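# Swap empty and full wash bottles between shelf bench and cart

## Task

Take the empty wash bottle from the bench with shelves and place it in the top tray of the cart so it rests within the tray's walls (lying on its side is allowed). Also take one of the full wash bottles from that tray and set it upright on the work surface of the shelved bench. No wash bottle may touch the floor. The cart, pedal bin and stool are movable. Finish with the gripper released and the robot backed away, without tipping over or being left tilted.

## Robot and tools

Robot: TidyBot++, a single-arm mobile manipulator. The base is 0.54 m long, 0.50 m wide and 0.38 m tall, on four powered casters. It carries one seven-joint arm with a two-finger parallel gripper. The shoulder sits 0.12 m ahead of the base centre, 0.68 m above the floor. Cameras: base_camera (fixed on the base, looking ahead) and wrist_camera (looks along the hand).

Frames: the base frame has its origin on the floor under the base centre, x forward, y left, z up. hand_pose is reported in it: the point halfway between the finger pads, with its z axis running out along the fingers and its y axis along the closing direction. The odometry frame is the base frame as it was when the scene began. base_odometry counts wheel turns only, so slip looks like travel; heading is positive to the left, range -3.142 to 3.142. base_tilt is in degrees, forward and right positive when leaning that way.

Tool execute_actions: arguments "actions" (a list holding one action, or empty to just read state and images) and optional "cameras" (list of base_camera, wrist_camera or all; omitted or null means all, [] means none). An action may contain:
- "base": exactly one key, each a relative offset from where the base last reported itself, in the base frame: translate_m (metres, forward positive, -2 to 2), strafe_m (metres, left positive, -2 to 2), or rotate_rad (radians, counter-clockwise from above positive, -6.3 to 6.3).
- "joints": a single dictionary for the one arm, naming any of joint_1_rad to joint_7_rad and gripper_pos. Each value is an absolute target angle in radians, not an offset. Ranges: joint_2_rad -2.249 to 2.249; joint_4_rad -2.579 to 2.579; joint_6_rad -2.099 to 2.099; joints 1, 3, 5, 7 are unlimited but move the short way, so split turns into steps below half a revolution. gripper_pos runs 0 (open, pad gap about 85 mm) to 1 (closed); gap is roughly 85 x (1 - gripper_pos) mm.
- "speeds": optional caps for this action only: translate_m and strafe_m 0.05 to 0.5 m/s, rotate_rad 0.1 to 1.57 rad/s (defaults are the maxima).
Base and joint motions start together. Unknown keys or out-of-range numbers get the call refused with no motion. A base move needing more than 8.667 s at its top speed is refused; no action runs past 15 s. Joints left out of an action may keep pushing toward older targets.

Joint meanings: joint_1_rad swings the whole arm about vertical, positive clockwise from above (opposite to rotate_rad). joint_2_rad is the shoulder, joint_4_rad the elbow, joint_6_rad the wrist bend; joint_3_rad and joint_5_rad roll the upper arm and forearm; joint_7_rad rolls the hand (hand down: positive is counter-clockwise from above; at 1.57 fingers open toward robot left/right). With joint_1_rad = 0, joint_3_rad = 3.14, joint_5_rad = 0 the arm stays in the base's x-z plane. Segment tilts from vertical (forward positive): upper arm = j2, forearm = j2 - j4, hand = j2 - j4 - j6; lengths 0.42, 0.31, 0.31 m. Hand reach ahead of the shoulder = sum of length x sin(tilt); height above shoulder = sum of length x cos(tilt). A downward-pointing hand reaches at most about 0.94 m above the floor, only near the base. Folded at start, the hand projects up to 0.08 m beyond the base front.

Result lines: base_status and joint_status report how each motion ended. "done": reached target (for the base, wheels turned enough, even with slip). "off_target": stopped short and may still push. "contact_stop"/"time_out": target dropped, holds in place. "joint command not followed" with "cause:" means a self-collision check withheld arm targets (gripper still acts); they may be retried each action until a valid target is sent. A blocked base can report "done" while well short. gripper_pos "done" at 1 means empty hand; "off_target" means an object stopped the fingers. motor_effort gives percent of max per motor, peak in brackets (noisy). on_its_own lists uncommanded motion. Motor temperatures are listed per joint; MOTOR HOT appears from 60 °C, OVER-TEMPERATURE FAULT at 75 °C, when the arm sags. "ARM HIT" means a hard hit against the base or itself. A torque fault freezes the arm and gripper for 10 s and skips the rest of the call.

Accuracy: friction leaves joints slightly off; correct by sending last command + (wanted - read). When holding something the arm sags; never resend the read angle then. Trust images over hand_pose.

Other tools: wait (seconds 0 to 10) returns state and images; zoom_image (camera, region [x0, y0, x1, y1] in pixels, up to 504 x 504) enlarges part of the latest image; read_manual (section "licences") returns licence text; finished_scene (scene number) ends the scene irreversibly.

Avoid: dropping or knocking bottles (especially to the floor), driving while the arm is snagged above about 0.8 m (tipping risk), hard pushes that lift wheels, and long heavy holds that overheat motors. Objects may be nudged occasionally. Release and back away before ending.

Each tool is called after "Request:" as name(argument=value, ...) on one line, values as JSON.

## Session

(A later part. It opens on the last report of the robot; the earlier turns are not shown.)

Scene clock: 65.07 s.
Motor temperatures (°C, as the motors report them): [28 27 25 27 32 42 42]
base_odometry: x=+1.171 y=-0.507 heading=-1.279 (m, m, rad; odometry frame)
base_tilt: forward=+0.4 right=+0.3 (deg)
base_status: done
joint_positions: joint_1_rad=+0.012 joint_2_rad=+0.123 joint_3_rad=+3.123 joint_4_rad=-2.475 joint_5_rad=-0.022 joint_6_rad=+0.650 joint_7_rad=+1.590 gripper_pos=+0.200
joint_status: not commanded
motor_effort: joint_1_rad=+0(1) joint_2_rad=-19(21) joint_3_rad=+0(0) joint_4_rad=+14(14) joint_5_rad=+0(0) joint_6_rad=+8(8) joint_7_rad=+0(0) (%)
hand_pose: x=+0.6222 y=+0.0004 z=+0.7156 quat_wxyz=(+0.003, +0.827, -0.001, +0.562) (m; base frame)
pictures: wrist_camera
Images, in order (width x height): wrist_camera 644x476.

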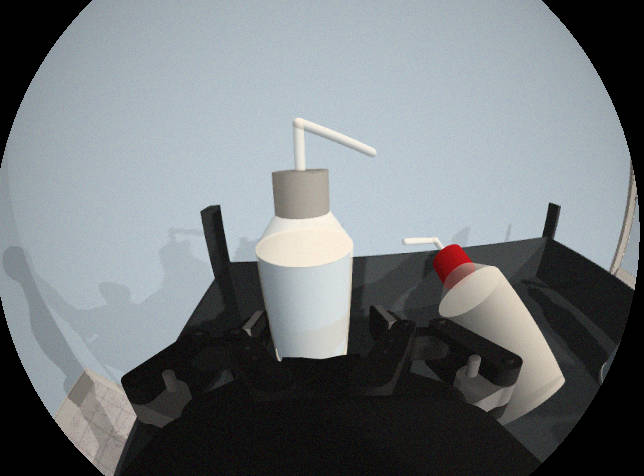

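Request:
execute_actions(actions=[{"base":{"strafe_m":0.012},"speeds":{"strafe_m":0.05}}], cameras=[])

Request:
execute_actions(actions=[{"base":{"translate_m":0.03},"speeds":{"translate_m":0.05}}], cameras=["wrist_camera"])

Request:
execute_actions(actions=[{"joints":{"gripper_pos":1}}], cameras=["wrist_camera"])

Scene clock: 65.97 s.
Motor temperatures (°C, as the motors report them): [28 27 25 27 32 42 42]
base_odometry: x=+1.183 y=-0.504 heading=-1.279 (m, m, rad; odometry frame)
base_tilt: forward=+0.5 right=+0.4 (deg)
base_status: done
joint_positions: joint_1_rad=+0.015 joint_2_rad=+0.123 joint_3_rad=+3.130 joint_4_rad=-2.475 joint_5_rad=-0.022 joint_6_rad=+0.650 joint_7_rad=+1.590 gripper_pos=+0.200
joint_status: not commanded
motor_effort: joint_1_rad=-1(4) joint_2_rad=-19(20) joint_3_rad=-1(4) joint_4_rad=+13(14) joint_5_rad=+1(3) joint_6_rad=+8(8) joint_7_rad=+0(0) (%)
hand_pose: x=+0.6223 y=-0.0048 z=+0.7156 quat_wxyz=(+0.006, +0.827, -0.005, +0.562) (m; base frame)
pictures: none
No camera images: the call's "cameras" was empty. Leave "cameras" out to get every camera's image.

Scene clock: 67.03 s.
Motor temperatures (°C, as the motors report them): [28 27 25 27 32 42 42]
base_odometry: x=+1.192 y=-0.533 heading=-1.279 (m, m, rad; odometry frame)
base_tilt: forward=+0.5 right=+0.4 (deg)
base_status: done
joint_positions: joint_1_rad=+0.015 joint_2_rad=+0.123 joint_3_rad=+3.130 joint_4_rad=-2.475 joint_5_rad=-0.022 joint_6_rad=+0.650 joint_7_rad=+1.590 gripper_pos=+0.200
joint_status: not commanded
motor_effort: joint_1_rad=-1(2) joint_2_rad=-19(21) joint_3_rad=-1(2) joint_4_rad=+13(14) joint_5_rad=+1(1) joint_6_rad=+8(8) joint_7_rad=+1(0) (%)
hand_pose: x=+0.6223 y=-0.0048 z=+0.7156 quat_wxyz=(+0.006, +0.827, -0.005, +0.562) (m; base frame)
pictures: wrist_camera
Images, in order (width x height): wrist_camera 644x476.

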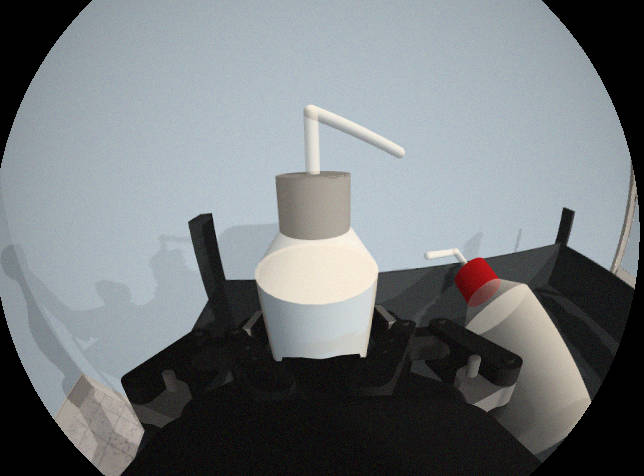

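Scene clock: 68.03 s.
Motor temperatures (°C, as the motors report them): [28 27 25 27 32 42 42]
base_odometry: x=+1.192 y=-0.533 heading=-1.279 (m, m, rad; odometry frame)
base_tilt: forward=+0.5 right=+0.4 (deg)
base_status: not commanded
joint_positions: joint_1_rad=+0.015 joint_2_rad=+0.122 joint_3_rad=+3.130 joint_4_rad=-2.475 joint_5_rad=-0.022 joint_6_rad=+0.651 joint_7_rad=+1.590 gripper_pos=+0.427
joint_status: gripper_pos off_target (ended at +0.427, target +1.000)
motor_effort: joint_1_rad=+0(0) joint_2_rad=-18(20) joint_3_rad=-1(1) joint_4_rad=+13(13) joint_5_rad=+1(1) joint_6_rad=+7(8) joint_7_rad=+0(1) (%)
hand_pose: x=+0.6224 y=-0.0048 z=+0.7162 quat_wxyz=(+0.006, +0.827, -0.005, +0.562) (m; base frame)
pictures: wrist_camera
Images, in order (width x height): wrist_camera 644x476.

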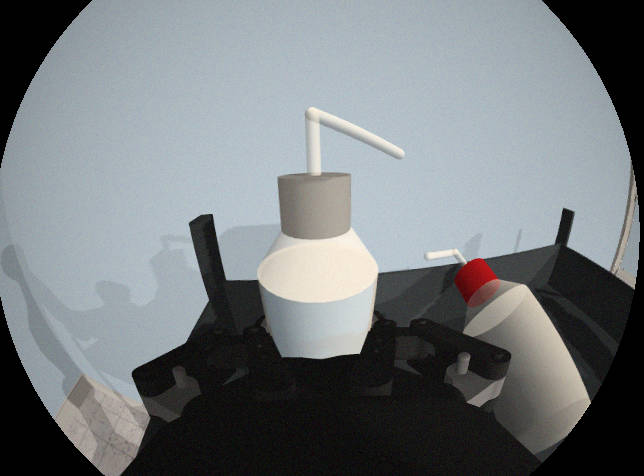

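Request:
execute_actions(actions=[{"joints":{"joint_2_rad":-0.1,"joint_4_rad":-2.15,"joint_6_rad":0.1}}], cameras=["wrist_camera"])

Request:
execute_actions(actions=[{"joints":{"joint_2_rad":-0.2,"joint_4_rad":-1.7,"joint_6_rad":-0.85}}], cameras=["wrist_camera"])

Scene clock: 73.20 s.
Motor temperatures (°C, as the motors report them): [28 27 25 27 32 42 42]
base_odometry: x=+1.192 y=-0.533 heading=-1.279 (m, m, rad; odometry frame)
base_tilt: forward=+0.4 right=+0.4 (deg)
base_status: not commanded
joint_positions: joint_1_rad=+0.015 joint_2_rad=-0.075 joint_3_rad=+3.130 joint_4_rad=-2.171 joint_5_rad=-0.022 joint_6_rad=+0.132 joint_7_rad=+1.590 gripper_pos=+0.427
joint_status: all done
motor_effort: joint_1_rad=+0(1) joint_2_rad=-20(26) joint_3_rad=+0(1) joint_4_rad=+22(23) joint_5_rad=+0(1) joint_6_rad=+10(14) joint_7_rad=+1(0) (%)
hand_pose: x=+0.6469 y=-0.0015 z=+0.8245 quat_wxyz=(+0.002, +0.832, -0.003, +0.555) (m; base frame)
pictures: wrist_camera
Images, in order (width x height): wrist_camera 644x476.

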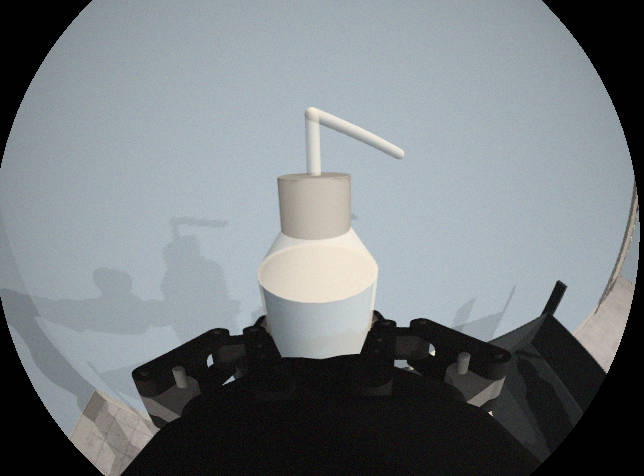

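Scene clock: 74.87 s.
Motor temperatures (°C, as the motors report them): [28 27 25 27 32 42 42]
base_odometry: x=+1.192 y=-0.533 heading=-1.279 (m, m, rad; odometry frame)
base_tilt: forward=+0.4 right=+0.3 (deg)
base_status: not commanded
joint_positions: joint_1_rad=+0.015 joint_2_rad=-0.173 joint_3_rad=+3.130 joint_4_rad=-1.727 joint_5_rad=-0.022 joint_6_rad=-0.818 joint_7_rad=+1.590 gripper_pos=+0.427
joint_status: all done
motor_effort: joint_1_rad=-1(0) joint_2_rad=-17(22) joint_3_rad=+0(0) joint_4_rad=+22(22) joint_5_rad=+0(0) joint_6_rad=+7(10) joint_7_rad=+0(1) (%)
hand_pose: x=+0.5773 y=+0.0048 z=+0.8780 quat_wxyz=(-0.005, +0.927, +0.003, +0.375) (m; base frame)
pictures: wrist_camera
Images, in order (width x height): wrist_camera 644x476.

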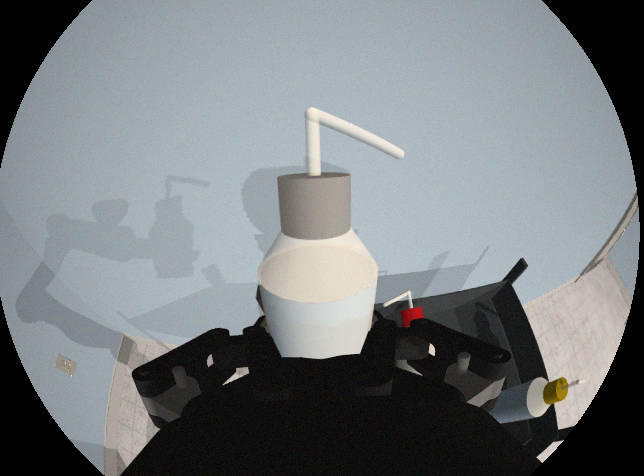

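Request:
execute_actions(actions=[{"base":{"translate_m":-0.45},"joints":{"joint_2_rad":-0.3,"joint_4_rad":-1.8,"joint_6_rad":-0.4}}], cameras=[])

Request:
execute_actions(actions=[{"base":{"rotate_rad":-1.571},"speeds":{"rotate_rad":1.0}}], cameras=[])

Request:
execute_actions(actions=[{"base":{"translate_m":1.9},"joints":{"joint_2_rad":-0.3,"joint_4_rad":-1.55,"joint_6_rad":-0.65}}], cameras=[])

Request:
execute_actions(actions=[{"base":{"strafe_m":-0.88}}])

Scene clock: 77.63 s.
Motor temperatures (°C, as the motors report them): [28 27 25 27 32 42 42]
base_odometry: x=+1.062 y=-0.101 heading=-1.280 (m, m, rad; odometry frame)
base_tilt: forward=+0.4 right=+0.4 (deg)
base_status: done
joint_positions: joint_1_rad=+0.015 joint_2_rad=-0.286 joint_3_rad=+3.130 joint_4_rad=-1.807 joint_5_rad=-0.022 joint_6_rad=-0.444 joint_7_rad=+1.590 gripper_pos=+0.427
joint_status: all done
motor_effort: joint_1_rad=-1(2) joint_2_rad=-14(21) joint_3_rad=+0(2) joint_4_rad=+24(26) joint_5_rad=+1(0) joint_6_rad=+10(11) joint_7_rad=+1(0) (%)
hand_pose: x=+0.6016 y=+0.0030 z=+0.9812 quat_wxyz=(-0.001, +0.832, +0.001, +0.555) (m; base frame)
pictures: none
No camera images: the call's "cameras" was empty. Leave "cameras" out to get every camera's image.

Scene clock: 80.13 s.
Motor temperatures (°C, as the motors report them): [28 27 25 27 32 42 42]
base_odometry: x=+1.062 y=-0.101 heading=-2.850 (m, m, rad; odometry frame)
base_tilt: forward=+0.4 right=+0.3 (deg)
base_status: done
joint_positions: joint_1_rad=+0.016 joint_2_rad=-0.286 joint_3_rad=+3.134 joint_4_rad=-1.807 joint_5_rad=-0.022 joint_6_rad=-0.444 joint_7_rad=+1.590 gripper_pos=+0.427
joint_status: not commanded
motor_effort: joint_1_rad=-1(2) joint_2_rad=-14(16) joint_3_rad=+0(3) joint_4_rad=+24(24) joint_5_rad=+0(1) joint_6_rad=+10(11) joint_7_rad=+0(0) (%)
hand_pose: x=+0.6017 y=+0.0004 z=+0.9813 quat_wxyz=(-0.001, +0.832, -0.001, +0.555) (m; base frame)
pictures: none
No camera images: the call's "cameras" was empty. Leave "cameras" out to get every camera's image.

Scene clock: 85.30 s.
Motor temperatures (°C, as the motors report them): [28 27 25 27 32 42 42]
base_odometry: x=-0.758 y=-0.645 heading=-2.851 (m, m, rad; odometry frame)
base_tilt: forward=+0.5 right=+0.4 (deg)
base_status: done
joint_positions: joint_1_rad=+0.016 joint_2_rad=-0.285 joint_3_rad=+3.134 joint_4_rad=-1.575 joint_5_rad=-0.022 joint_6_rad=-0.622 joint_7_rad=+1.590 gripper_pos=+0.427
joint_status: all done
motor_effort: joint_1_rad=-1(0) joint_2_rad=-15(18) joint_3_rad=+0(1) joint_4_rad=+24(25) joint_5_rad=+1(0) joint_6_rad=+10(12) joint_7_rad=+0(1) (%)
hand_pose: x=+0.5959 y=+0.0017 z=+1.0686 quat_wxyz=(-0.001, +0.817, +0.001, +0.577) (m; base frame)
pictures: none
No camera images: the call's "cameras" was empty. Leave "cameras" out to get every camera's image.

Scene clock: 88.43 s.
Motor temperatures (°C, as the motors report them): [28 27 25 27 32 42 42]
base_odometry: x=-1.012 y=+0.198 heading=-2.850 (m, m, rad; odometry frame)
base_tilt: forward=+0.4 right=+0.3 (deg)
base_status: done
joint_positions: joint_1_rad=+0.016 joint_2_rad=-0.285 joint_3_rad=+3.135 joint_4_rad=-1.575 joint_5_rad=-0.022 joint_6_rad=-0.623 joint_7_rad=+1.590 gripper_pos=+0.427
joint_status: not commanded
motor_effort: joint_1_rad=-1(1) joint_2_rad=-13(17) joint_3_rad=-1(3) joint_4_rad=+24(24) joint_5_rad=+0(0) joint_6_rad=+11(11) joint_7_rad=-1(1) (%)
hand_pose: x=+0.5959 y=+0.0013 z=+1.0685 quat_wxyz=(-0.001, +0.817, +0.001, +0.577) (m; base frame)
pictures: base_camera, wrist_camera
Images, in order (width x height): base_camera 644x364, wrist_camera 644x476.

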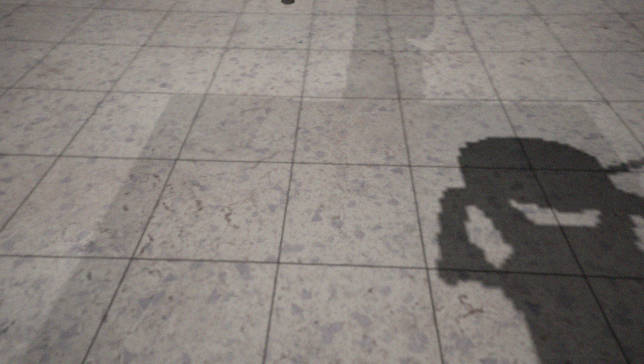

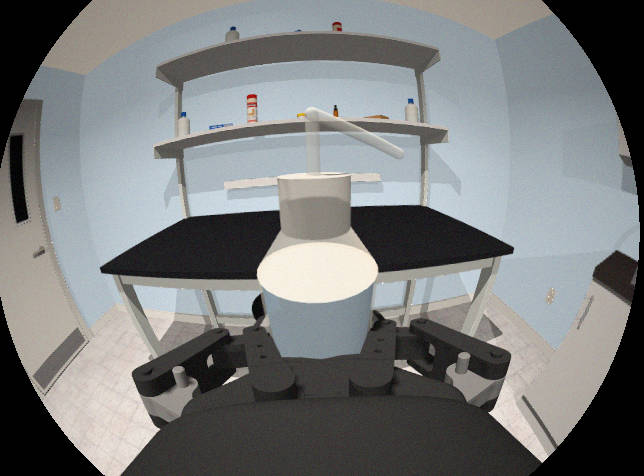

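Request:
execute_actions(actions=[{"base":{"translate_m":0.58},"speeds":{"translate_m":0.3}}], cameras=[])

Request:
execute_actions(actions=[{"joints":{"joint_2_rad":-0.2,"joint_4_rad":-1.65,"joint_6_rad":-0.48}}])

Scene clock: 93.37 s.
Motor temperatures (°C, as the motors report them): [28 27 25 27 32 42 42]
base_odometry: x=-1.567 y=+0.031 heading=-2.850 (m, m, rad; odometry frame)
base_tilt: forward=+0.5 right=+0.4 (deg)
base_status: done
joint_positions: joint_1_rad=+0.016 joint_2_rad=-0.285 joint_3_rad=+3.135 joint_4_rad=-1.575 joint_5_rad=-0.022 joint_6_rad=-0.624 joint_7_rad=+1.590 gripper_pos=+0.427
joint_status: not commanded
motor_effort: joint_1_rad=-1(1) joint_2_rad=-14(18) joint_3_rad=+0(1) joint_4_rad=+24(25) joint_5_rad=+0(0) joint_6_rad=+11(11) joint_7_rad=+0(1) (%)
hand_pose: x=+0.5960 y=+0.0013 z=+1.0679 quat_wxyz=(-0.001, +0.818, +0.001, +0.576) (m; base frame)
pictures: none
No camera images: the call's "cameras" was empty. Leave "cameras" out to get every camera's image.

Scene clock: 94.40 s.
Motor temperatures (°C, as the motors report them): [28 27 25 27 32 42 42]
base_odometry: x=-1.567 y=+0.031 heading=-2.850 (m, m, rad; odometry frame)
base_tilt: forward=+0.4 right=+0.4 (deg)
base_status: not commanded
joint_positions: joint_1_rad=+0.016 joint_2_rad=-0.184 joint_3_rad=+3.135 joint_4_rad=-1.660 joint_5_rad=-0.022 joint_6_rad=-0.545 joint_7_rad=+1.590 gripper_pos=+0.427
joint_status: joint_6_rad off_target (ended at -0.545, target -0.480); the others done
motor_effort: joint_1_rad=+0(0) joint_2_rad=-18(22) joint_3_rad=+0(0) joint_4_rad=+24(27) joint_5_rad=+0(0) joint_6_rad=+10(11) joint_7_rad=+1(0) (%)
hand_pose: x=+0.6353 y=+0.0002 z=+0.9897 quat_wxyz=(-0.002, +0.847, -0.001, +0.532) (m; base frame)
pictures: base_camera, wrist_camera
Images, in order (width x height): base_camera 644x364, wrist_camera 644x476.

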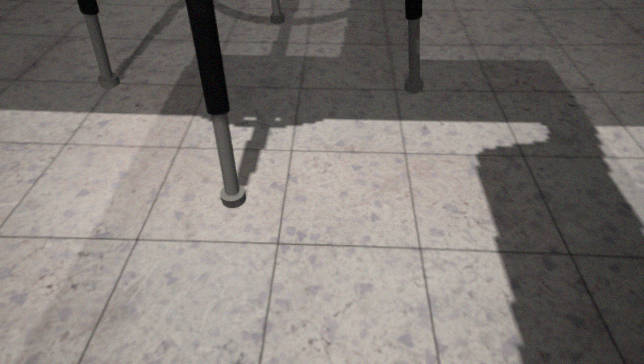

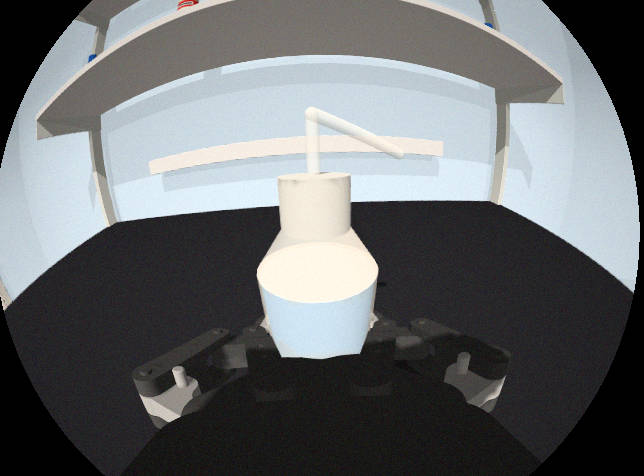

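Request:
execute_actions(actions=[{"joints":{"joint_2_rad":-0.18,"joint_4_rad":-1.7,"joint_6_rad":-0.36}}], cameras=[])

Request:
execute_actions(actions=[{"joints":{"joint_2_rad":-0.15,"joint_4_rad":-1.73,"joint_6_rad":-0.3}}], cameras=[])

Scene clock: 95.40 s.
Motor temperatures (°C, as the motors report them): [28 27 25 27 32 42 42]
base_odometry: x=-1.567 y=+0.031 heading=-2.850 (m, m, rad; odometry frame)
base_tilt: forward=+0.5 right=+0.3 (deg)
base_status: not commanded
joint_positions: joint_1_rad=+0.016 joint_2_rad=-0.179 joint_3_rad=+3.135 joint_4_rad=-1.704 joint_5_rad=-0.022 joint_6_rad=-0.420 joint_7_rad=+1.590 gripper_pos=+0.427
joint_status: joint_6_rad off_target (ended at -0.420, target -0.360); the others done
motor_effort: joint_1_rad=-1(1) joint_2_rad=-18(19) joint_3_rad=+0(0) joint_4_rad=+25(24) joint_5_rad=+0(0) joint_6_rad=+10(11) joint_7_rad=+0(1) (%)
hand_pose: x=+0.6477 y=-0.0007 z=+0.9965 quat_wxyz=(-0.001, +0.826, -0.002, +0.563) (m; base frame)
pictures: none
No camera images: the call's "cameras" was empty. Leave "cameras" out to get every camera's image.

Scene clock: 96.20 s.
Motor temperatures (°C, as the motors report them): [28 27 25 27 32 42 42]
base_odometry: x=-1.567 y=+0.031 heading=-2.850 (m, m, rad; odometry frame)
base_tilt: forward=+0.4 right=+0.4 (deg)
base_status: not commanded
joint_positions: joint_1_rad=+0.016 joint_2_rad=-0.147 joint_3_rad=+3.135 joint_4_rad=-1.732 joint_5_rad=-0.022 joint_6_rad=-0.362 joint_7_rad=+1.590 gripper_pos=+0.427
joint_status: joint_6_rad off_target (ended at -0.362, target -0.300); the others done
motor_effort: joint_1_rad=+0(1) joint_2_rad=-21(21) joint_3_rad=+0(0) joint_4_rad=+25(25) joint_5_rad=+0(0) joint_6_rad=+11(11) joint_7_rad=+0(0) (%)
hand_pose: x=+0.6610 y=-0.0012 z=+0.9793 quat_wxyz=(+0.000, +0.827, -0.002, +0.563) (m; base frame)
pictures: none
No camera images: the call's "cameras" was empty. Leave "cameras" out to get every camera's image.

Request:
execute_actions(actions=[{"joints":{"joint_2_rad":-0.12,"joint_4_rad":-1.76,"joint_6_rad":-0.24}}], cameras=[])

Scene clock: 97.07 s.
Motor temperatures (°C, as the motors report them): [28 27 25 27 32 42 42]
base_odometry: x=-1.567 y=+0.031 heading=-2.850 (m, m, rad; odometry frame)
base_tilt: forward=+0.4 right=+0.3 (deg)
base_status: not commanded
joint_positions: joint_1_rad=+0.016 joint_2_rad=-0.124 joint_3_rad=+3.135 joint_4_rad=-1.761 joint_5_rad=-0.022 joint_6_rad=-0.295 joint_7_rad=+1.590 gripper_pos=+0.427
joint_status: all done
motor_effort: joint_1_rad=+0(1) joint_2_rad=-19(22) joint_3_rad=-1(0) joint_4_rad=+23(24) joint_5_rad=+0(0) joint_6_rad=+9(10) joint_7_rad=+0(0) (%)
hand_pose: x=+0.6717 y=-0.0018 z=+0.9687 quat_wxyz=(+0.000, +0.823, -0.003, +0.569) (m; base frame)
pictures: none
No camera images: the call's "cameras" was empty. Leave "cameras" out to get every camera's image.

Contact. Release.

Request:
execute_actions(actions=[{"joints":{"gripper_pos":0}}], cameras=["wrist_camera"])

Request:
execute_actions(actions=[{"base":{"translate_m":-0.3},"speeds":{"translate_m":0.12}}], cameras=["wrist_camera"])

Scene clock: 98.97 s.
Motor temperatures (°C, as the motors report them): [28 27 25 27 32 42 42]
base_odometry: x=-1.567 y=+0.031 heading=-2.850 (m, m, rad; odometry frame)
base_tilt: forward=+0.5 right=+0.3 (deg)
base_status: not commanded
joint_positions: joint_1_rad=+0.016 joint_2_rad=-0.124 joint_3_rad=+3.135 joint_4_rad=-1.761 joint_5_rad=-0.022 joint_6_rad=-0.288 joint_7_rad=+1.590 gripper_pos=+0.000
joint_status: all done
motor_effort: joint_1_rad=+0(1) joint_2_rad=-18(21) joint_3_rad=+0(0) joint_4_rad=+21(24) joint_5_rad=+0(0) joint_6_rad=+8(10) joint_7_rad=+0(0) (%)
hand_pose: x=+0.6725 y=-0.0018 z=+0.9707 quat_wxyz=(+0.000, +0.821, -0.003, +0.572) (m; base frame)
pictures: wrist_camera
Images, in order (width x height): wrist_camera 644x476.

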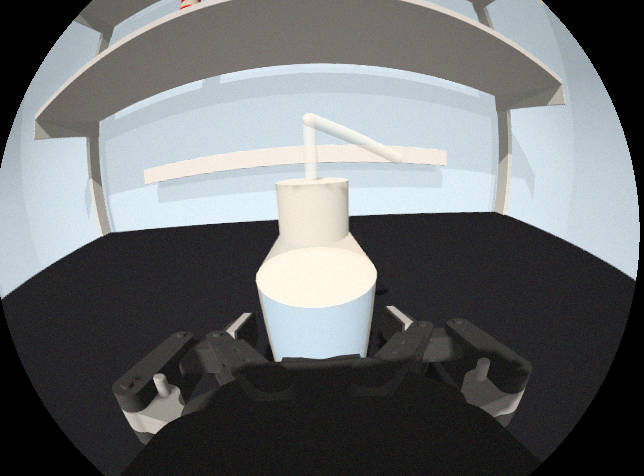

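Scene clock: 102.07 s.
Motor temperatures (°C, as the motors report them): [28 27 25 27 32 42 42]
base_odometry: x=-1.280 y=+0.117 heading=-2.850 (m, m, rad; odometry frame)
base_tilt: forward=+0.4 right=+0.3 (deg)
base_status: done
joint_positions: joint_1_rad=+0.016 joint_2_rad=-0.122 joint_3_rad=+3.135 joint_4_rad=-1.761 joint_5_rad=-0.022 joint_6_rad=-0.286 joint_7_rad=+1.590 gripper_pos=+0.000
joint_status: not commanded
motor_effort: joint_1_rad=-1(0) joint_2_rad=-18(21) joint_3_rad=+0(0) joint_4_rad=+22(22) joint_5_rad=+0(0) joint_6_rad=+8(8) joint_7_rad=+0(1) (%)
hand_pose: x=+0.6734 y=-0.0019 z=+0.9698 quat_wxyz=(+0.000, +0.821, -0.003, +0.571) (m; base frame)
pictures: wrist_camera
Images, in order (width x height): wrist_camera 644x476.

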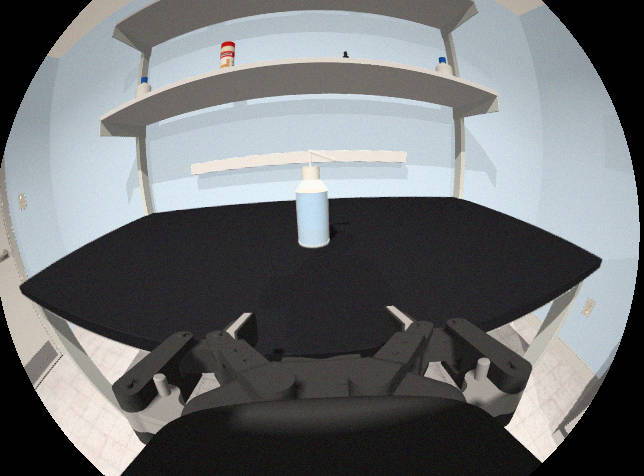

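Request:
execute_actions(actions=[{"base":{"translate_m":-2.0},"joints":{"joint_2_rad":-0.3,"joint_4_rad":-1.8,"joint_6_rad":-0.6}}], cameras=[])

Request:
execute_actions(actions=[{"base":{"rotate_rad":1.571}}], cameras=[])

Request:
execute_actions(actions=[{"base":{"translate_m":0.9},"joints":{"joint_2_rad":0.1,"joint_4_rad":-1.2,"joint_6_rad":-1.7}}])

Scene clock: 108.00 s.
Motor temperatures (°C, as the motors report them): [28 27 25 27 32 42 42]
base_odometry: x=+0.635 y=+0.694 heading=-2.849 (m, m, rad; odometry frame)
base_tilt: forward=+0.4 right=+0.4 (deg)
base_status: done
joint_positions: joint_1_rad=+0.016 joint_2_rad=-0.294 joint_3_rad=+3.135 joint_4_rad=-1.786 joint_5_rad=-0.022 joint_6_rad=-0.557 joint_7_rad=+1.590 gripper_pos=+0.000
joint_status: all done
motor_effort: joint_1_rad=-1(1) joint_2_rad=-12(23) joint_3_rad=+0(1) joint_4_rad=+21(22) joint_5_rad=+0(0) joint_6_rad=+8(9) joint_7_rad=+0(0) (%)
hand_pose: x=+0.5868 y=+0.0008 z=+0.9663 quat_wxyz=(-0.001, +0.854, -0.001, +0.520) (m; base frame)
pictures: none
No camera images: the call's "cameras" was empty. Leave "cameras" out to get every camera's image.

Scene clock: 110.30 s.
Motor temperatures (°C, as the motors report them): [28 27 25 27 32 42 42]
base_odometry: x=+0.636 y=+0.694 heading=-1.279 (m, m, rad; odometry frame)
base_tilt: forward=+0.4 right=+0.3 (deg)
base_status: done
joint_positions: joint_1_rad=+0.016 joint_2_rad=-0.294 joint_3_rad=+3.135 joint_4_rad=-1.786 joint_5_rad=-0.022 joint_6_rad=-0.557 joint_7_rad=+1.590 gripper_pos=+0.000
joint_status: not commanded
motor_effort: joint_1_rad=-1(2) joint_2_rad=-11(14) joint_3_rad=+0(2) joint_4_rad=+21(21) joint_5_rad=+0(0) joint_6_rad=+8(7) joint_7_rad=+1(0) (%)
hand_pose: x=+0.5867 y=+0.0009 z=+0.9663 quat_wxyz=(-0.001, +0.854, +0.000, +0.520) (m; base frame)
pictures: none
No camera images: the call's "cameras" was empty. Leave "cameras" out to get every camera's image.

Scene clock: 113.47 s.
Motor temperatures (°C, as the motors report them): [28 27 25 27 32 42 42]
base_odometry: x=+0.896 y=-0.168 heading=-1.278 (m, m, rad; odometry frame)
base_tilt: forward=+0.5 right=+0.4 (deg)
base_status: done
joint_positions: joint_1_rad=+0.016 joint_2_rad=+0.095 joint_3_rad=+3.135 joint_4_rad=-1.214 joint_5_rad=-0.022 joint_6_rad=-1.655 joint_7_rad=+1.590 gripper_pos=+0.000
joint_status: all done
motor_effort: joint_1_rad=-1(1) joint_2_rad=-22(23) joint_3_rad=-1(0) joint_4_rad=+17(21) joint_5_rad=+1(0) joint_6_rad=+1(8) joint_7_rad=-1(0) (%)
hand_pose: x=+0.5174 y=+0.0042 z=+0.8756 quat_wxyz=(-0.010, +0.996, +0.007, +0.089) (m; base frame)
pictures: base_camera, wrist_camera
Images, in order (width x height): base_camera 644x364, wrist_camera 644x476.

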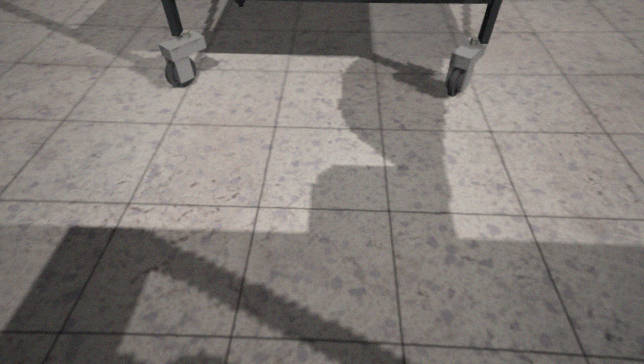

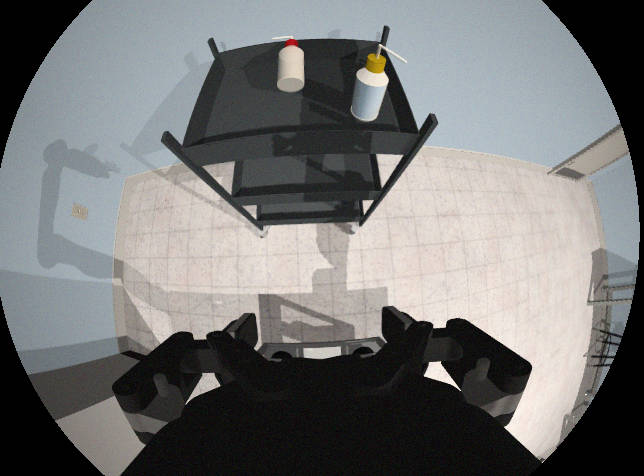

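Request:
execute_actions(actions=[{"base":{"translate_m":0.42},"speeds":{"translate_m":0.25}}], cameras=["wrist_camera"])

Scene clock: 116.13 s.
Motor temperatures (°C, as the motors report them): [28 27 25 27 32 42 42]
base_odometry: x=+1.018 y=-0.570 heading=-1.277 (m, m, rad; odometry frame)
base_tilt: forward=+0.4 right=+0.3 (deg)
base_status: done
joint_positions: joint_1_rad=+0.016 joint_2_rad=+0.098 joint_3_rad=+3.135 joint_4_rad=-1.214 joint_5_rad=-0.022 joint_6_rad=-1.656 joint_7_rad=+1.590 gripper_pos=+0.000
joint_status: not commanded
motor_effort: joint_1_rad=+0(2) joint_2_rad=-23(24) joint_3_rad=-1(1) joint_4_rad=+17(17) joint_5_rad=+0(0) joint_6_rad=+1(2) joint_7_rad=+0(0) (%)
hand_pose: x=+0.5177 y=+0.0041 z=+0.8748 quat_wxyz=(-0.010, +0.996, +0.007, +0.087) (m; base frame)
pictures: wrist_camera
Images, in order (width x height): wrist_camera 644x476.

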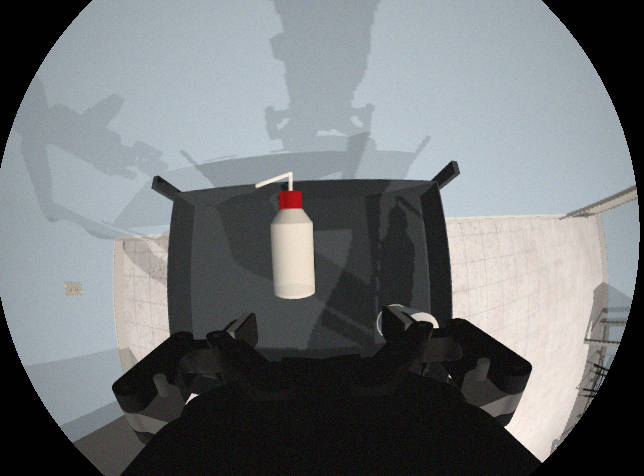

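Request:
execute_actions(actions=[{"base":{"strafe_m":0.05},"joints":{"joint_2_rad":0.33,"joint_4_rad":-1.25,"joint_6_rad":-1.6},"speeds":{"strafe_m":0.08}}], cameras=["wrist_camera"])

Request:
execute_actions(actions=[{"joints":{"joint_2_rad":0.35,"joint_4_rad":-1.48,"joint_6_rad":-1.36}}], cameras=["wrist_camera"])

Scene clock: 117.73 s.
Motor temperatures (°C, as the motors report them): [28 27 25 27 32 42 42]
base_odometry: x=+1.066 y=-0.555 heading=-1.277 (m, m, rad; odometry frame)
base_tilt: forward=+0.4 right=+0.3 (deg)
base_status: done
joint_positions: joint_1_rad=+0.016 joint_2_rad=+0.334 joint_3_rad=+3.135 joint_4_rad=-1.241 joint_5_rad=-0.022 joint_6_rad=-1.646 joint_7_rad=+1.590 gripper_pos=+0.000
joint_status: all done
motor_effort: joint_1_rad=+0(2) joint_2_rad=-29(33) joint_3_rad=-1(2) joint_4_rad=+16(18) joint_5_rad=+0(1) joint_6_rad=-1(2) joint_7_rad=+0(0) (%)
hand_pose: x=+0.5466 y=+0.0035 z=+0.7678 quat_wxyz=(-0.012, +0.999, +0.005, -0.039) (m; base frame)
pictures: wrist_camera
Images, in order (width x height): wrist_camera 644x476.

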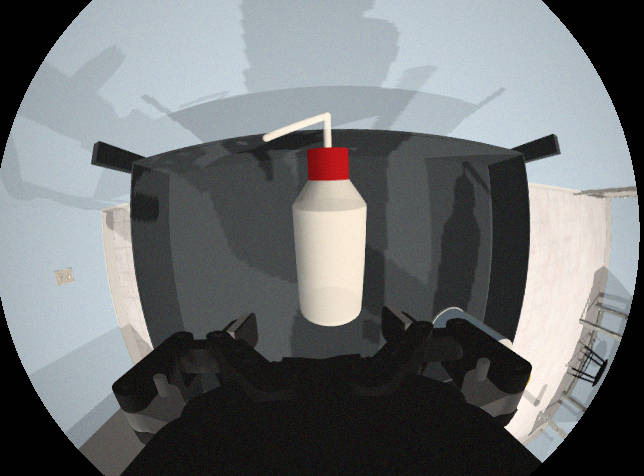

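Scene clock: 118.97 s.
Motor temperatures (°C, as the motors report them): [28 27 25 27 32 42 42]
base_odometry: x=+1.066 y=-0.555 heading=-1.277 (m, m, rad; odometry frame)
base_tilt: forward=+0.4 right=+0.4 (deg)
base_status: not commanded
joint_positions: joint_1_rad=+0.016 joint_2_rad=+0.338 joint_3_rad=+3.135 joint_4_rad=-1.468 joint_5_rad=-0.022 joint_6_rad=-1.407 joint_7_rad=+1.590 gripper_pos=+0.000
joint_status: all done
motor_effort: joint_1_rad=-1(0) joint_2_rad=-29(31) joint_3_rad=-1(1) joint_4_rad=+16(17) joint_5_rad=+0(0) joint_6_rad=-1(1) joint_7_rad=+0(0) (%)
hand_pose: x=+0.5420 y=+0.0036 z=+0.6950 quat_wxyz=(-0.012, +0.999, +0.002, -0.036) (m; base frame)
pictures: wrist_camera
Images, in order (width x height): wrist_camera 644x476.

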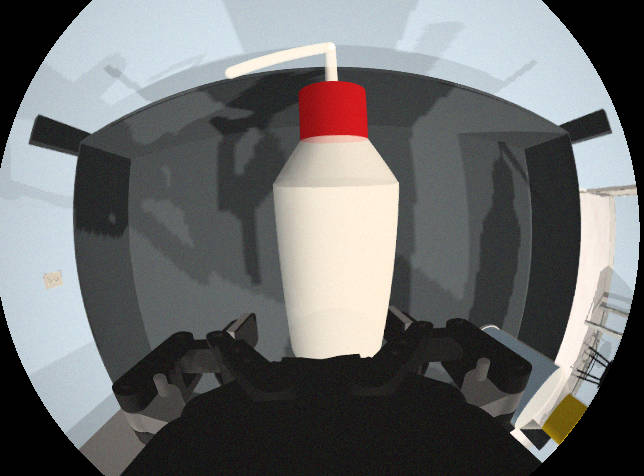

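Request:
execute_actions(actions=[{"base":{"translate_m":0.04},"joints":{"joint_1_rad":0.055},"speeds":{"translate_m":0.05}}], cameras=[])

Request:
execute_actions(actions=[{"joints":{"joint_4_rad":-1.56,"joint_6_rad":-1.28}}], cameras=["wrist_camera"])

Request:
execute_actions(actions=[{"joints":{"gripper_pos":1}}], cameras=["wrist_camera"])

Scene clock: 120.47 s.
Motor temperatures (°C, as the motors report them): [28 27 25 27 32 42 42]
base_odometry: x=+1.078 y=-0.594 heading=-1.277 (m, m, rad; odometry frame)
base_tilt: forward=+0.5 right=+0.3 (deg)
base_status: done
joint_positions: joint_1_rad=+0.034 joint_2_rad=+0.339 joint_3_rad=+3.135 joint_4_rad=-1.468 joint_5_rad=-0.022 joint_6_rad=-1.406 joint_7_rad=+1.590 gripper_pos=+0.000
joint_status: all done
motor_effort: joint_1_rad=-1(2) joint_2_rad=-30(32) joint_3_rad=-1(1) joint_4_rad=+15(16) joint_5_rad=+0(0) joint_6_rad=-1(1) joint_7_rad=+0(0) (%)
hand_pose: x=+0.5423 y=-0.0037 z=+0.6944 quat_wxyz=(-0.013, +0.999, -0.007, -0.036) (m; base frame)
pictures: none
No camera images: the call's "cameras" was empty. Leave "cameras" out to get every camera's image.

Scene clock: 121.97 s.
Motor temperatures (°C, as the motors report them): [28 27 25 27 32 42 42]
base_odometry: x=+1.078 y=-0.594 heading=-1.277 (m, m, rad; odometry frame)
base_tilt: forward=+0.5 right=+0.4 (deg)
base_status: not commanded
joint_positions: joint_1_rad=+0.034 joint_2_rad=+0.316 joint_3_rad=+3.135 joint_4_rad=-1.539 joint_5_rad=-0.022 joint_6_rad=-1.330 joint_7_rad=+1.590 gripper_pos=+0.000
joint_status: all done
motor_effort: joint_1_rad=+0(0) joint_2_rad=-22(30) joint_3_rad=-1(1) joint_4_rad=+12(16) joint_5_rad=+0(0) joint_6_rad=+1(1) joint_7_rad=-1(0) (%)
hand_pose: x=+0.5382 y=-0.0037 z=+0.6826 quat_wxyz=(-0.012, +1.000, -0.007, -0.021) (m; base frame)
pictures: wrist_camera
Images, in order (width x height): wrist_camera 644x476.

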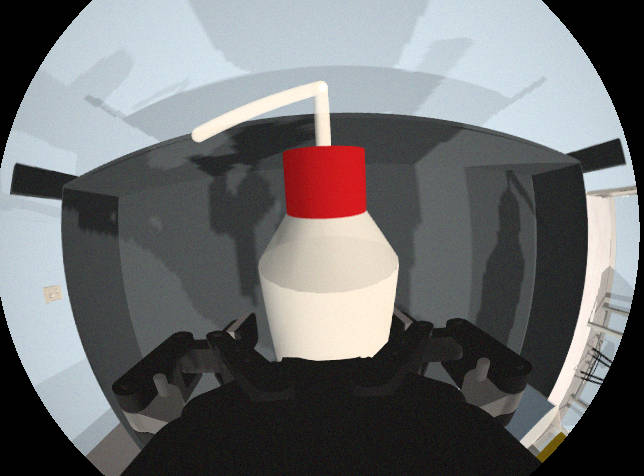

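Scene clock: 123.07 s.
Motor temperatures (°C, as the motors report them): [28 27 25 27 32 42 42]
base_odometry: x=+1.078 y=-0.594 heading=-1.277 (m, m, rad; odometry frame)
base_tilt: forward=+0.5 right=+0.4 (deg)
base_status: not commanded
joint_positions: joint_1_rad=+0.037 joint_2_rad=+0.313 joint_3_rad=+3.135 joint_4_rad=-1.539 joint_5_rad=-0.022 joint_6_rad=-1.327 joint_7_rad=+1.590 gripper_pos=+0.443
joint_status: gripper_pos off_target (ended at +0.443, target +1.000)
motor_effort: joint_1_rad=-1(2) joint_2_rad=-18(26) joint_3_rad=+0(3) joint_4_rad=+9(14) joint_5_rad=+0(2) joint_6_rad=+0(1) joint_7_rad=+0(1) (%)
hand_pose: x=+0.5390 y=-0.0051 z=+0.6841 quat_wxyz=(-0.012, +1.000, -0.009, -0.018) (m; base frame)
pictures: wrist_camera
Images, in order (width x height): wrist_camera 644x476.

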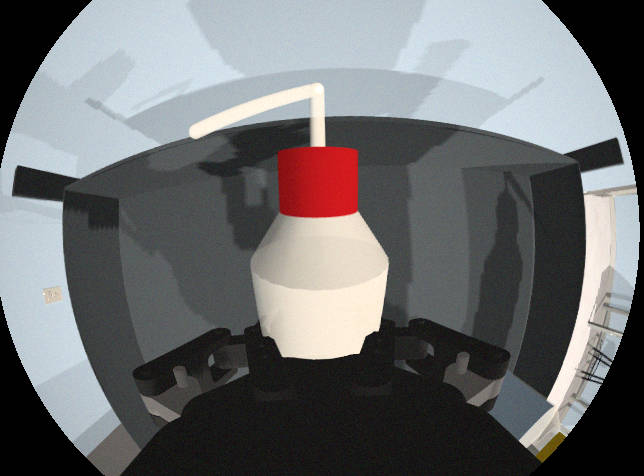

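Request:
execute_actions(actions=[{"joints":{"joint_2_rad":0.3,"joint_4_rad":-1.5,"joint_6_rad":-1.4}}], cameras=[])

Request:
execute_actions(actions=[{"base":{"translate_m":-0.06},"speeds":{"translate_m":0.05}}], cameras=["wrist_camera"])

Scene clock: 124.20 s.
Motor temperatures (°C, as the motors report them): [28 27 25 27 32 42 42]
base_odometry: x=+1.078 y=-0.594 heading=-1.277 (m, m, rad; odometry frame)
base_tilt: forward=+0.5 right=+0.4 (deg)
base_status: not commanded
joint_positions: joint_1_rad=+0.037 joint_2_rad=+0.312 joint_3_rad=+3.135 joint_4_rad=-1.510 joint_5_rad=-0.022 joint_6_rad=-1.353 joint_7_rad=+1.590 gripper_pos=+0.443
joint_status: all done
motor_effort: joint_1_rad=+0(1) joint_2_rad=-29(30) joint_3_rad=-1(1) joint_4_rad=+16(17) joint_5_rad=+0(0) joint_6_rad=-1(1) joint_7_rad=+1(0) (%)
hand_pose: x=+0.5421 y=-0.0051 z=+0.6931 quat_wxyz=(-0.012, +1.000, -0.008, -0.017) (m; base frame)
pictures: none
No camera images: the call's "cameras" was empty. Leave "cameras" out to get every camera's image.

Scene clock: 125.87 s.
Motor temperatures (°C, as the motors report them): [28 27 25 27 32 42 42]
base_odometry: x=+1.061 y=-0.536 heading=-1.277 (m, m, rad; odometry frame)
base_tilt: forward=+0.4 right=+0.4 (deg)
base_status: done
joint_positions: joint_1_rad=+0.037 joint_2_rad=+0.311 joint_3_rad=+3.135 joint_4_rad=-1.510 joint_5_rad=-0.022 joint_6_rad=-1.355 joint_7_rad=+1.590 gripper_pos=+0.443
joint_status: not commanded
motor_effort: joint_1_rad=+0(1) joint_2_rad=-28(31) joint_3_rad=-1(0) joint_4_rad=+16(17) joint_5_rad=+1(1) joint_6_rad=-1(2) joint_7_rad=+0(0) (%)
hand_pose: x=+0.5416 y=-0.0051 z=+0.6936 quat_wxyz=(-0.012, +1.000, -0.008, -0.017) (m; base frame)
pictures: wrist_camera
Images, in order (width x height): wrist_camera 644x476.

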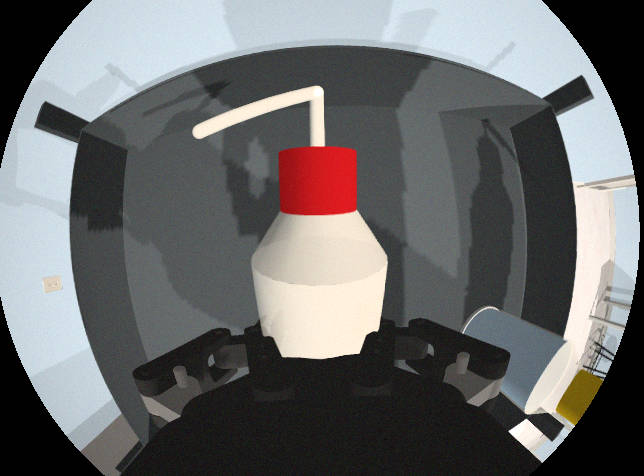

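Request:
execute_actions(actions=[{"base":{"translate_m":-0.02},"speeds":{"translate_m":0.05}}], cameras=[])

Request:
execute_actions(actions=[{"joints":{"gripper_pos":0}}], cameras=[])

Request:
execute_actions(actions=[{"joints":{"joint_2_rad":0.1,"joint_4_rad":-1.2,"joint_6_rad":-1.7}}], cameras=["wrist_camera"])

Scene clock: 127.00 s.
Motor temperatures (°C, as the motors report them): [28 27 25 27 32 42 42]
base_odometry: x=+1.055 y=-0.517 heading=-1.277 (m, m, rad; odometry frame)
base_tilt: forward=+0.4 right=+0.3 (deg)
base_status: done
joint_positions: joint_1_rad=+0.037 joint_2_rad=+0.310 joint_3_rad=+3.135 joint_4_rad=-1.510 joint_5_rad=-0.022 joint_6_rad=-1.355 joint_7_rad=+1.590 gripper_pos=+0.443
joint_status: not commanded
motor_effort: joint_1_rad=+0(1) joint_2_rad=-29(31) joint_3_rad=-1(1) joint_4_rad=+15(16) joint_5_rad=+0(0) joint_6_rad=-1(1) joint_7_rad=+0(0) (%)
hand_pose: x=+0.5414 y=-0.0051 z=+0.6938 quat_wxyz=(-0.012, +1.000, -0.008, -0.017) (m; base frame)
pictures: none
No camera images: the call's "cameras" was empty. Leave "cameras" out to get every camera's image.

Scene clock: 128.10 s.
Motor temperatures (°C, as the motors report them): [28 27 25 27 32 42 42]
base_odometry: x=+1.055 y=-0.517 heading=-1.277 (m, m, rad; odometry frame)
base_tilt: forward=+0.4 right=+0.4 (deg)
base_status: not commanded
joint_positions: joint_1_rad=+0.037 joint_2_rad=+0.310 joint_3_rad=+3.135 joint_4_rad=-1.510 joint_5_rad=-0.022 joint_6_rad=-1.355 joint_7_rad=+1.590 gripper_pos=+0.000
joint_status: all done
motor_effort: joint_1_rad=+0(0) joint_2_rad=-28(28) joint_3_rad=-1(1) joint_4_rad=+16(16) joint_5_rad=+0(0) joint_6_rad=-1(1) joint_7_rad=+0(0) (%)
hand_pose: x=+0.5414 y=-0.0051 z=+0.6938 quat_wxyz=(-0.012, +1.000, -0.008, -0.017) (m; base frame)
pictures: none
No camera images: the call's "cameras" was empty. Leave "cameras" out to get every camera's image.

Scene clock: 129.47 s.
Motor temperatures (°C, as the motors report them): [28 27 25 27 32 42 42]
base_odometry: x=+1.055 y=-0.517 heading=-1.277 (m, m, rad; odometry frame)
base_tilt: forward=+0.4 right=+0.4 (deg)
base_status: not commanded
joint_positions: joint_1_rad=+0.037 joint_2_rad=+0.098 joint_3_rad=+3.135 joint_4_rad=-1.208 joint_5_rad=-0.022 joint_6_rad=-1.655 joint_7_rad=+1.590 gripper_pos=+0.000
joint_status: all done
motor_effort: joint_1_rad=+0(1) joint_2_rad=-21(30) joint_3_rad=-1(1) joint_4_rad=+17(17) joint_5_rad=+0(0) joint_6_rad=+2(1) joint_7_rad=+0(0) (%)
hand_pose: x=+0.5194 y=-0.0043 z=+0.8763 quat_wxyz=(-0.009, +0.996, -0.004, +0.090) (m; base frame)
pictures: wrist_camera
Images, in order (width x height): wrist_camera 644x476.

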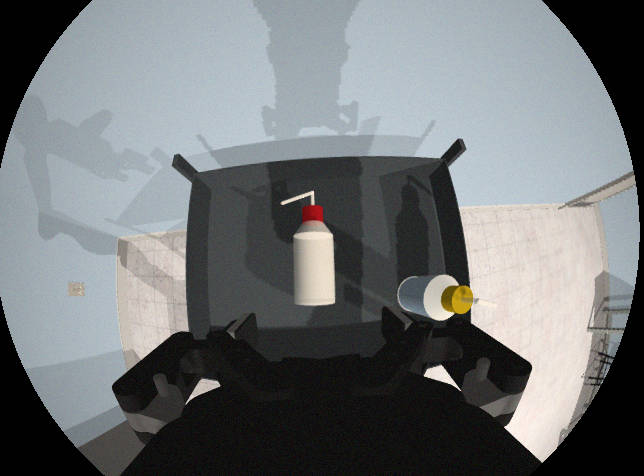

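Inside now. Move clear.

Request:
execute_actions(actions=[{"base":{"translate_m":-0.4}}], cameras=[])

Request:
finished_scene(scene=2)

Scene clock: 131.73 s.
Motor temperatures (°C, as the motors report them): [28 27 25 27 32 42 42]
base_odometry: x=+0.939 y=-0.134 heading=-1.277 (m, m, rad; odometry frame)
base_tilt: forward=+0.4 right=+0.3 (deg)
base_status: done
joint_positions: joint_1_rad=+0.037 joint_2_rad=+0.095 joint_3_rad=+3.135 joint_4_rad=-1.208 joint_5_rad=-0.022 joint_6_rad=-1.657 joint_7_rad=+1.590 gripper_pos=+0.000
joint_status: not commanded
motor_effort: joint_1_rad=+0(0) joint_2_rad=-21(25) joint_3_rad=-1(1) joint_4_rad=+17(18) joint_5_rad=+0(0) joint_6_rad=+2(2) joint_7_rad=+0(0) (%)
hand_pose: x=+0.5182 y=-0.0042 z=+0.8777 quat_wxyz=(-0.009, +0.996, -0.004, +0.091) (m; base frame)
pictures: none
No camera images: the call's "cameras" was empty. Leave "cameras" out to get every camera's image.

The scene is finished: the task was done.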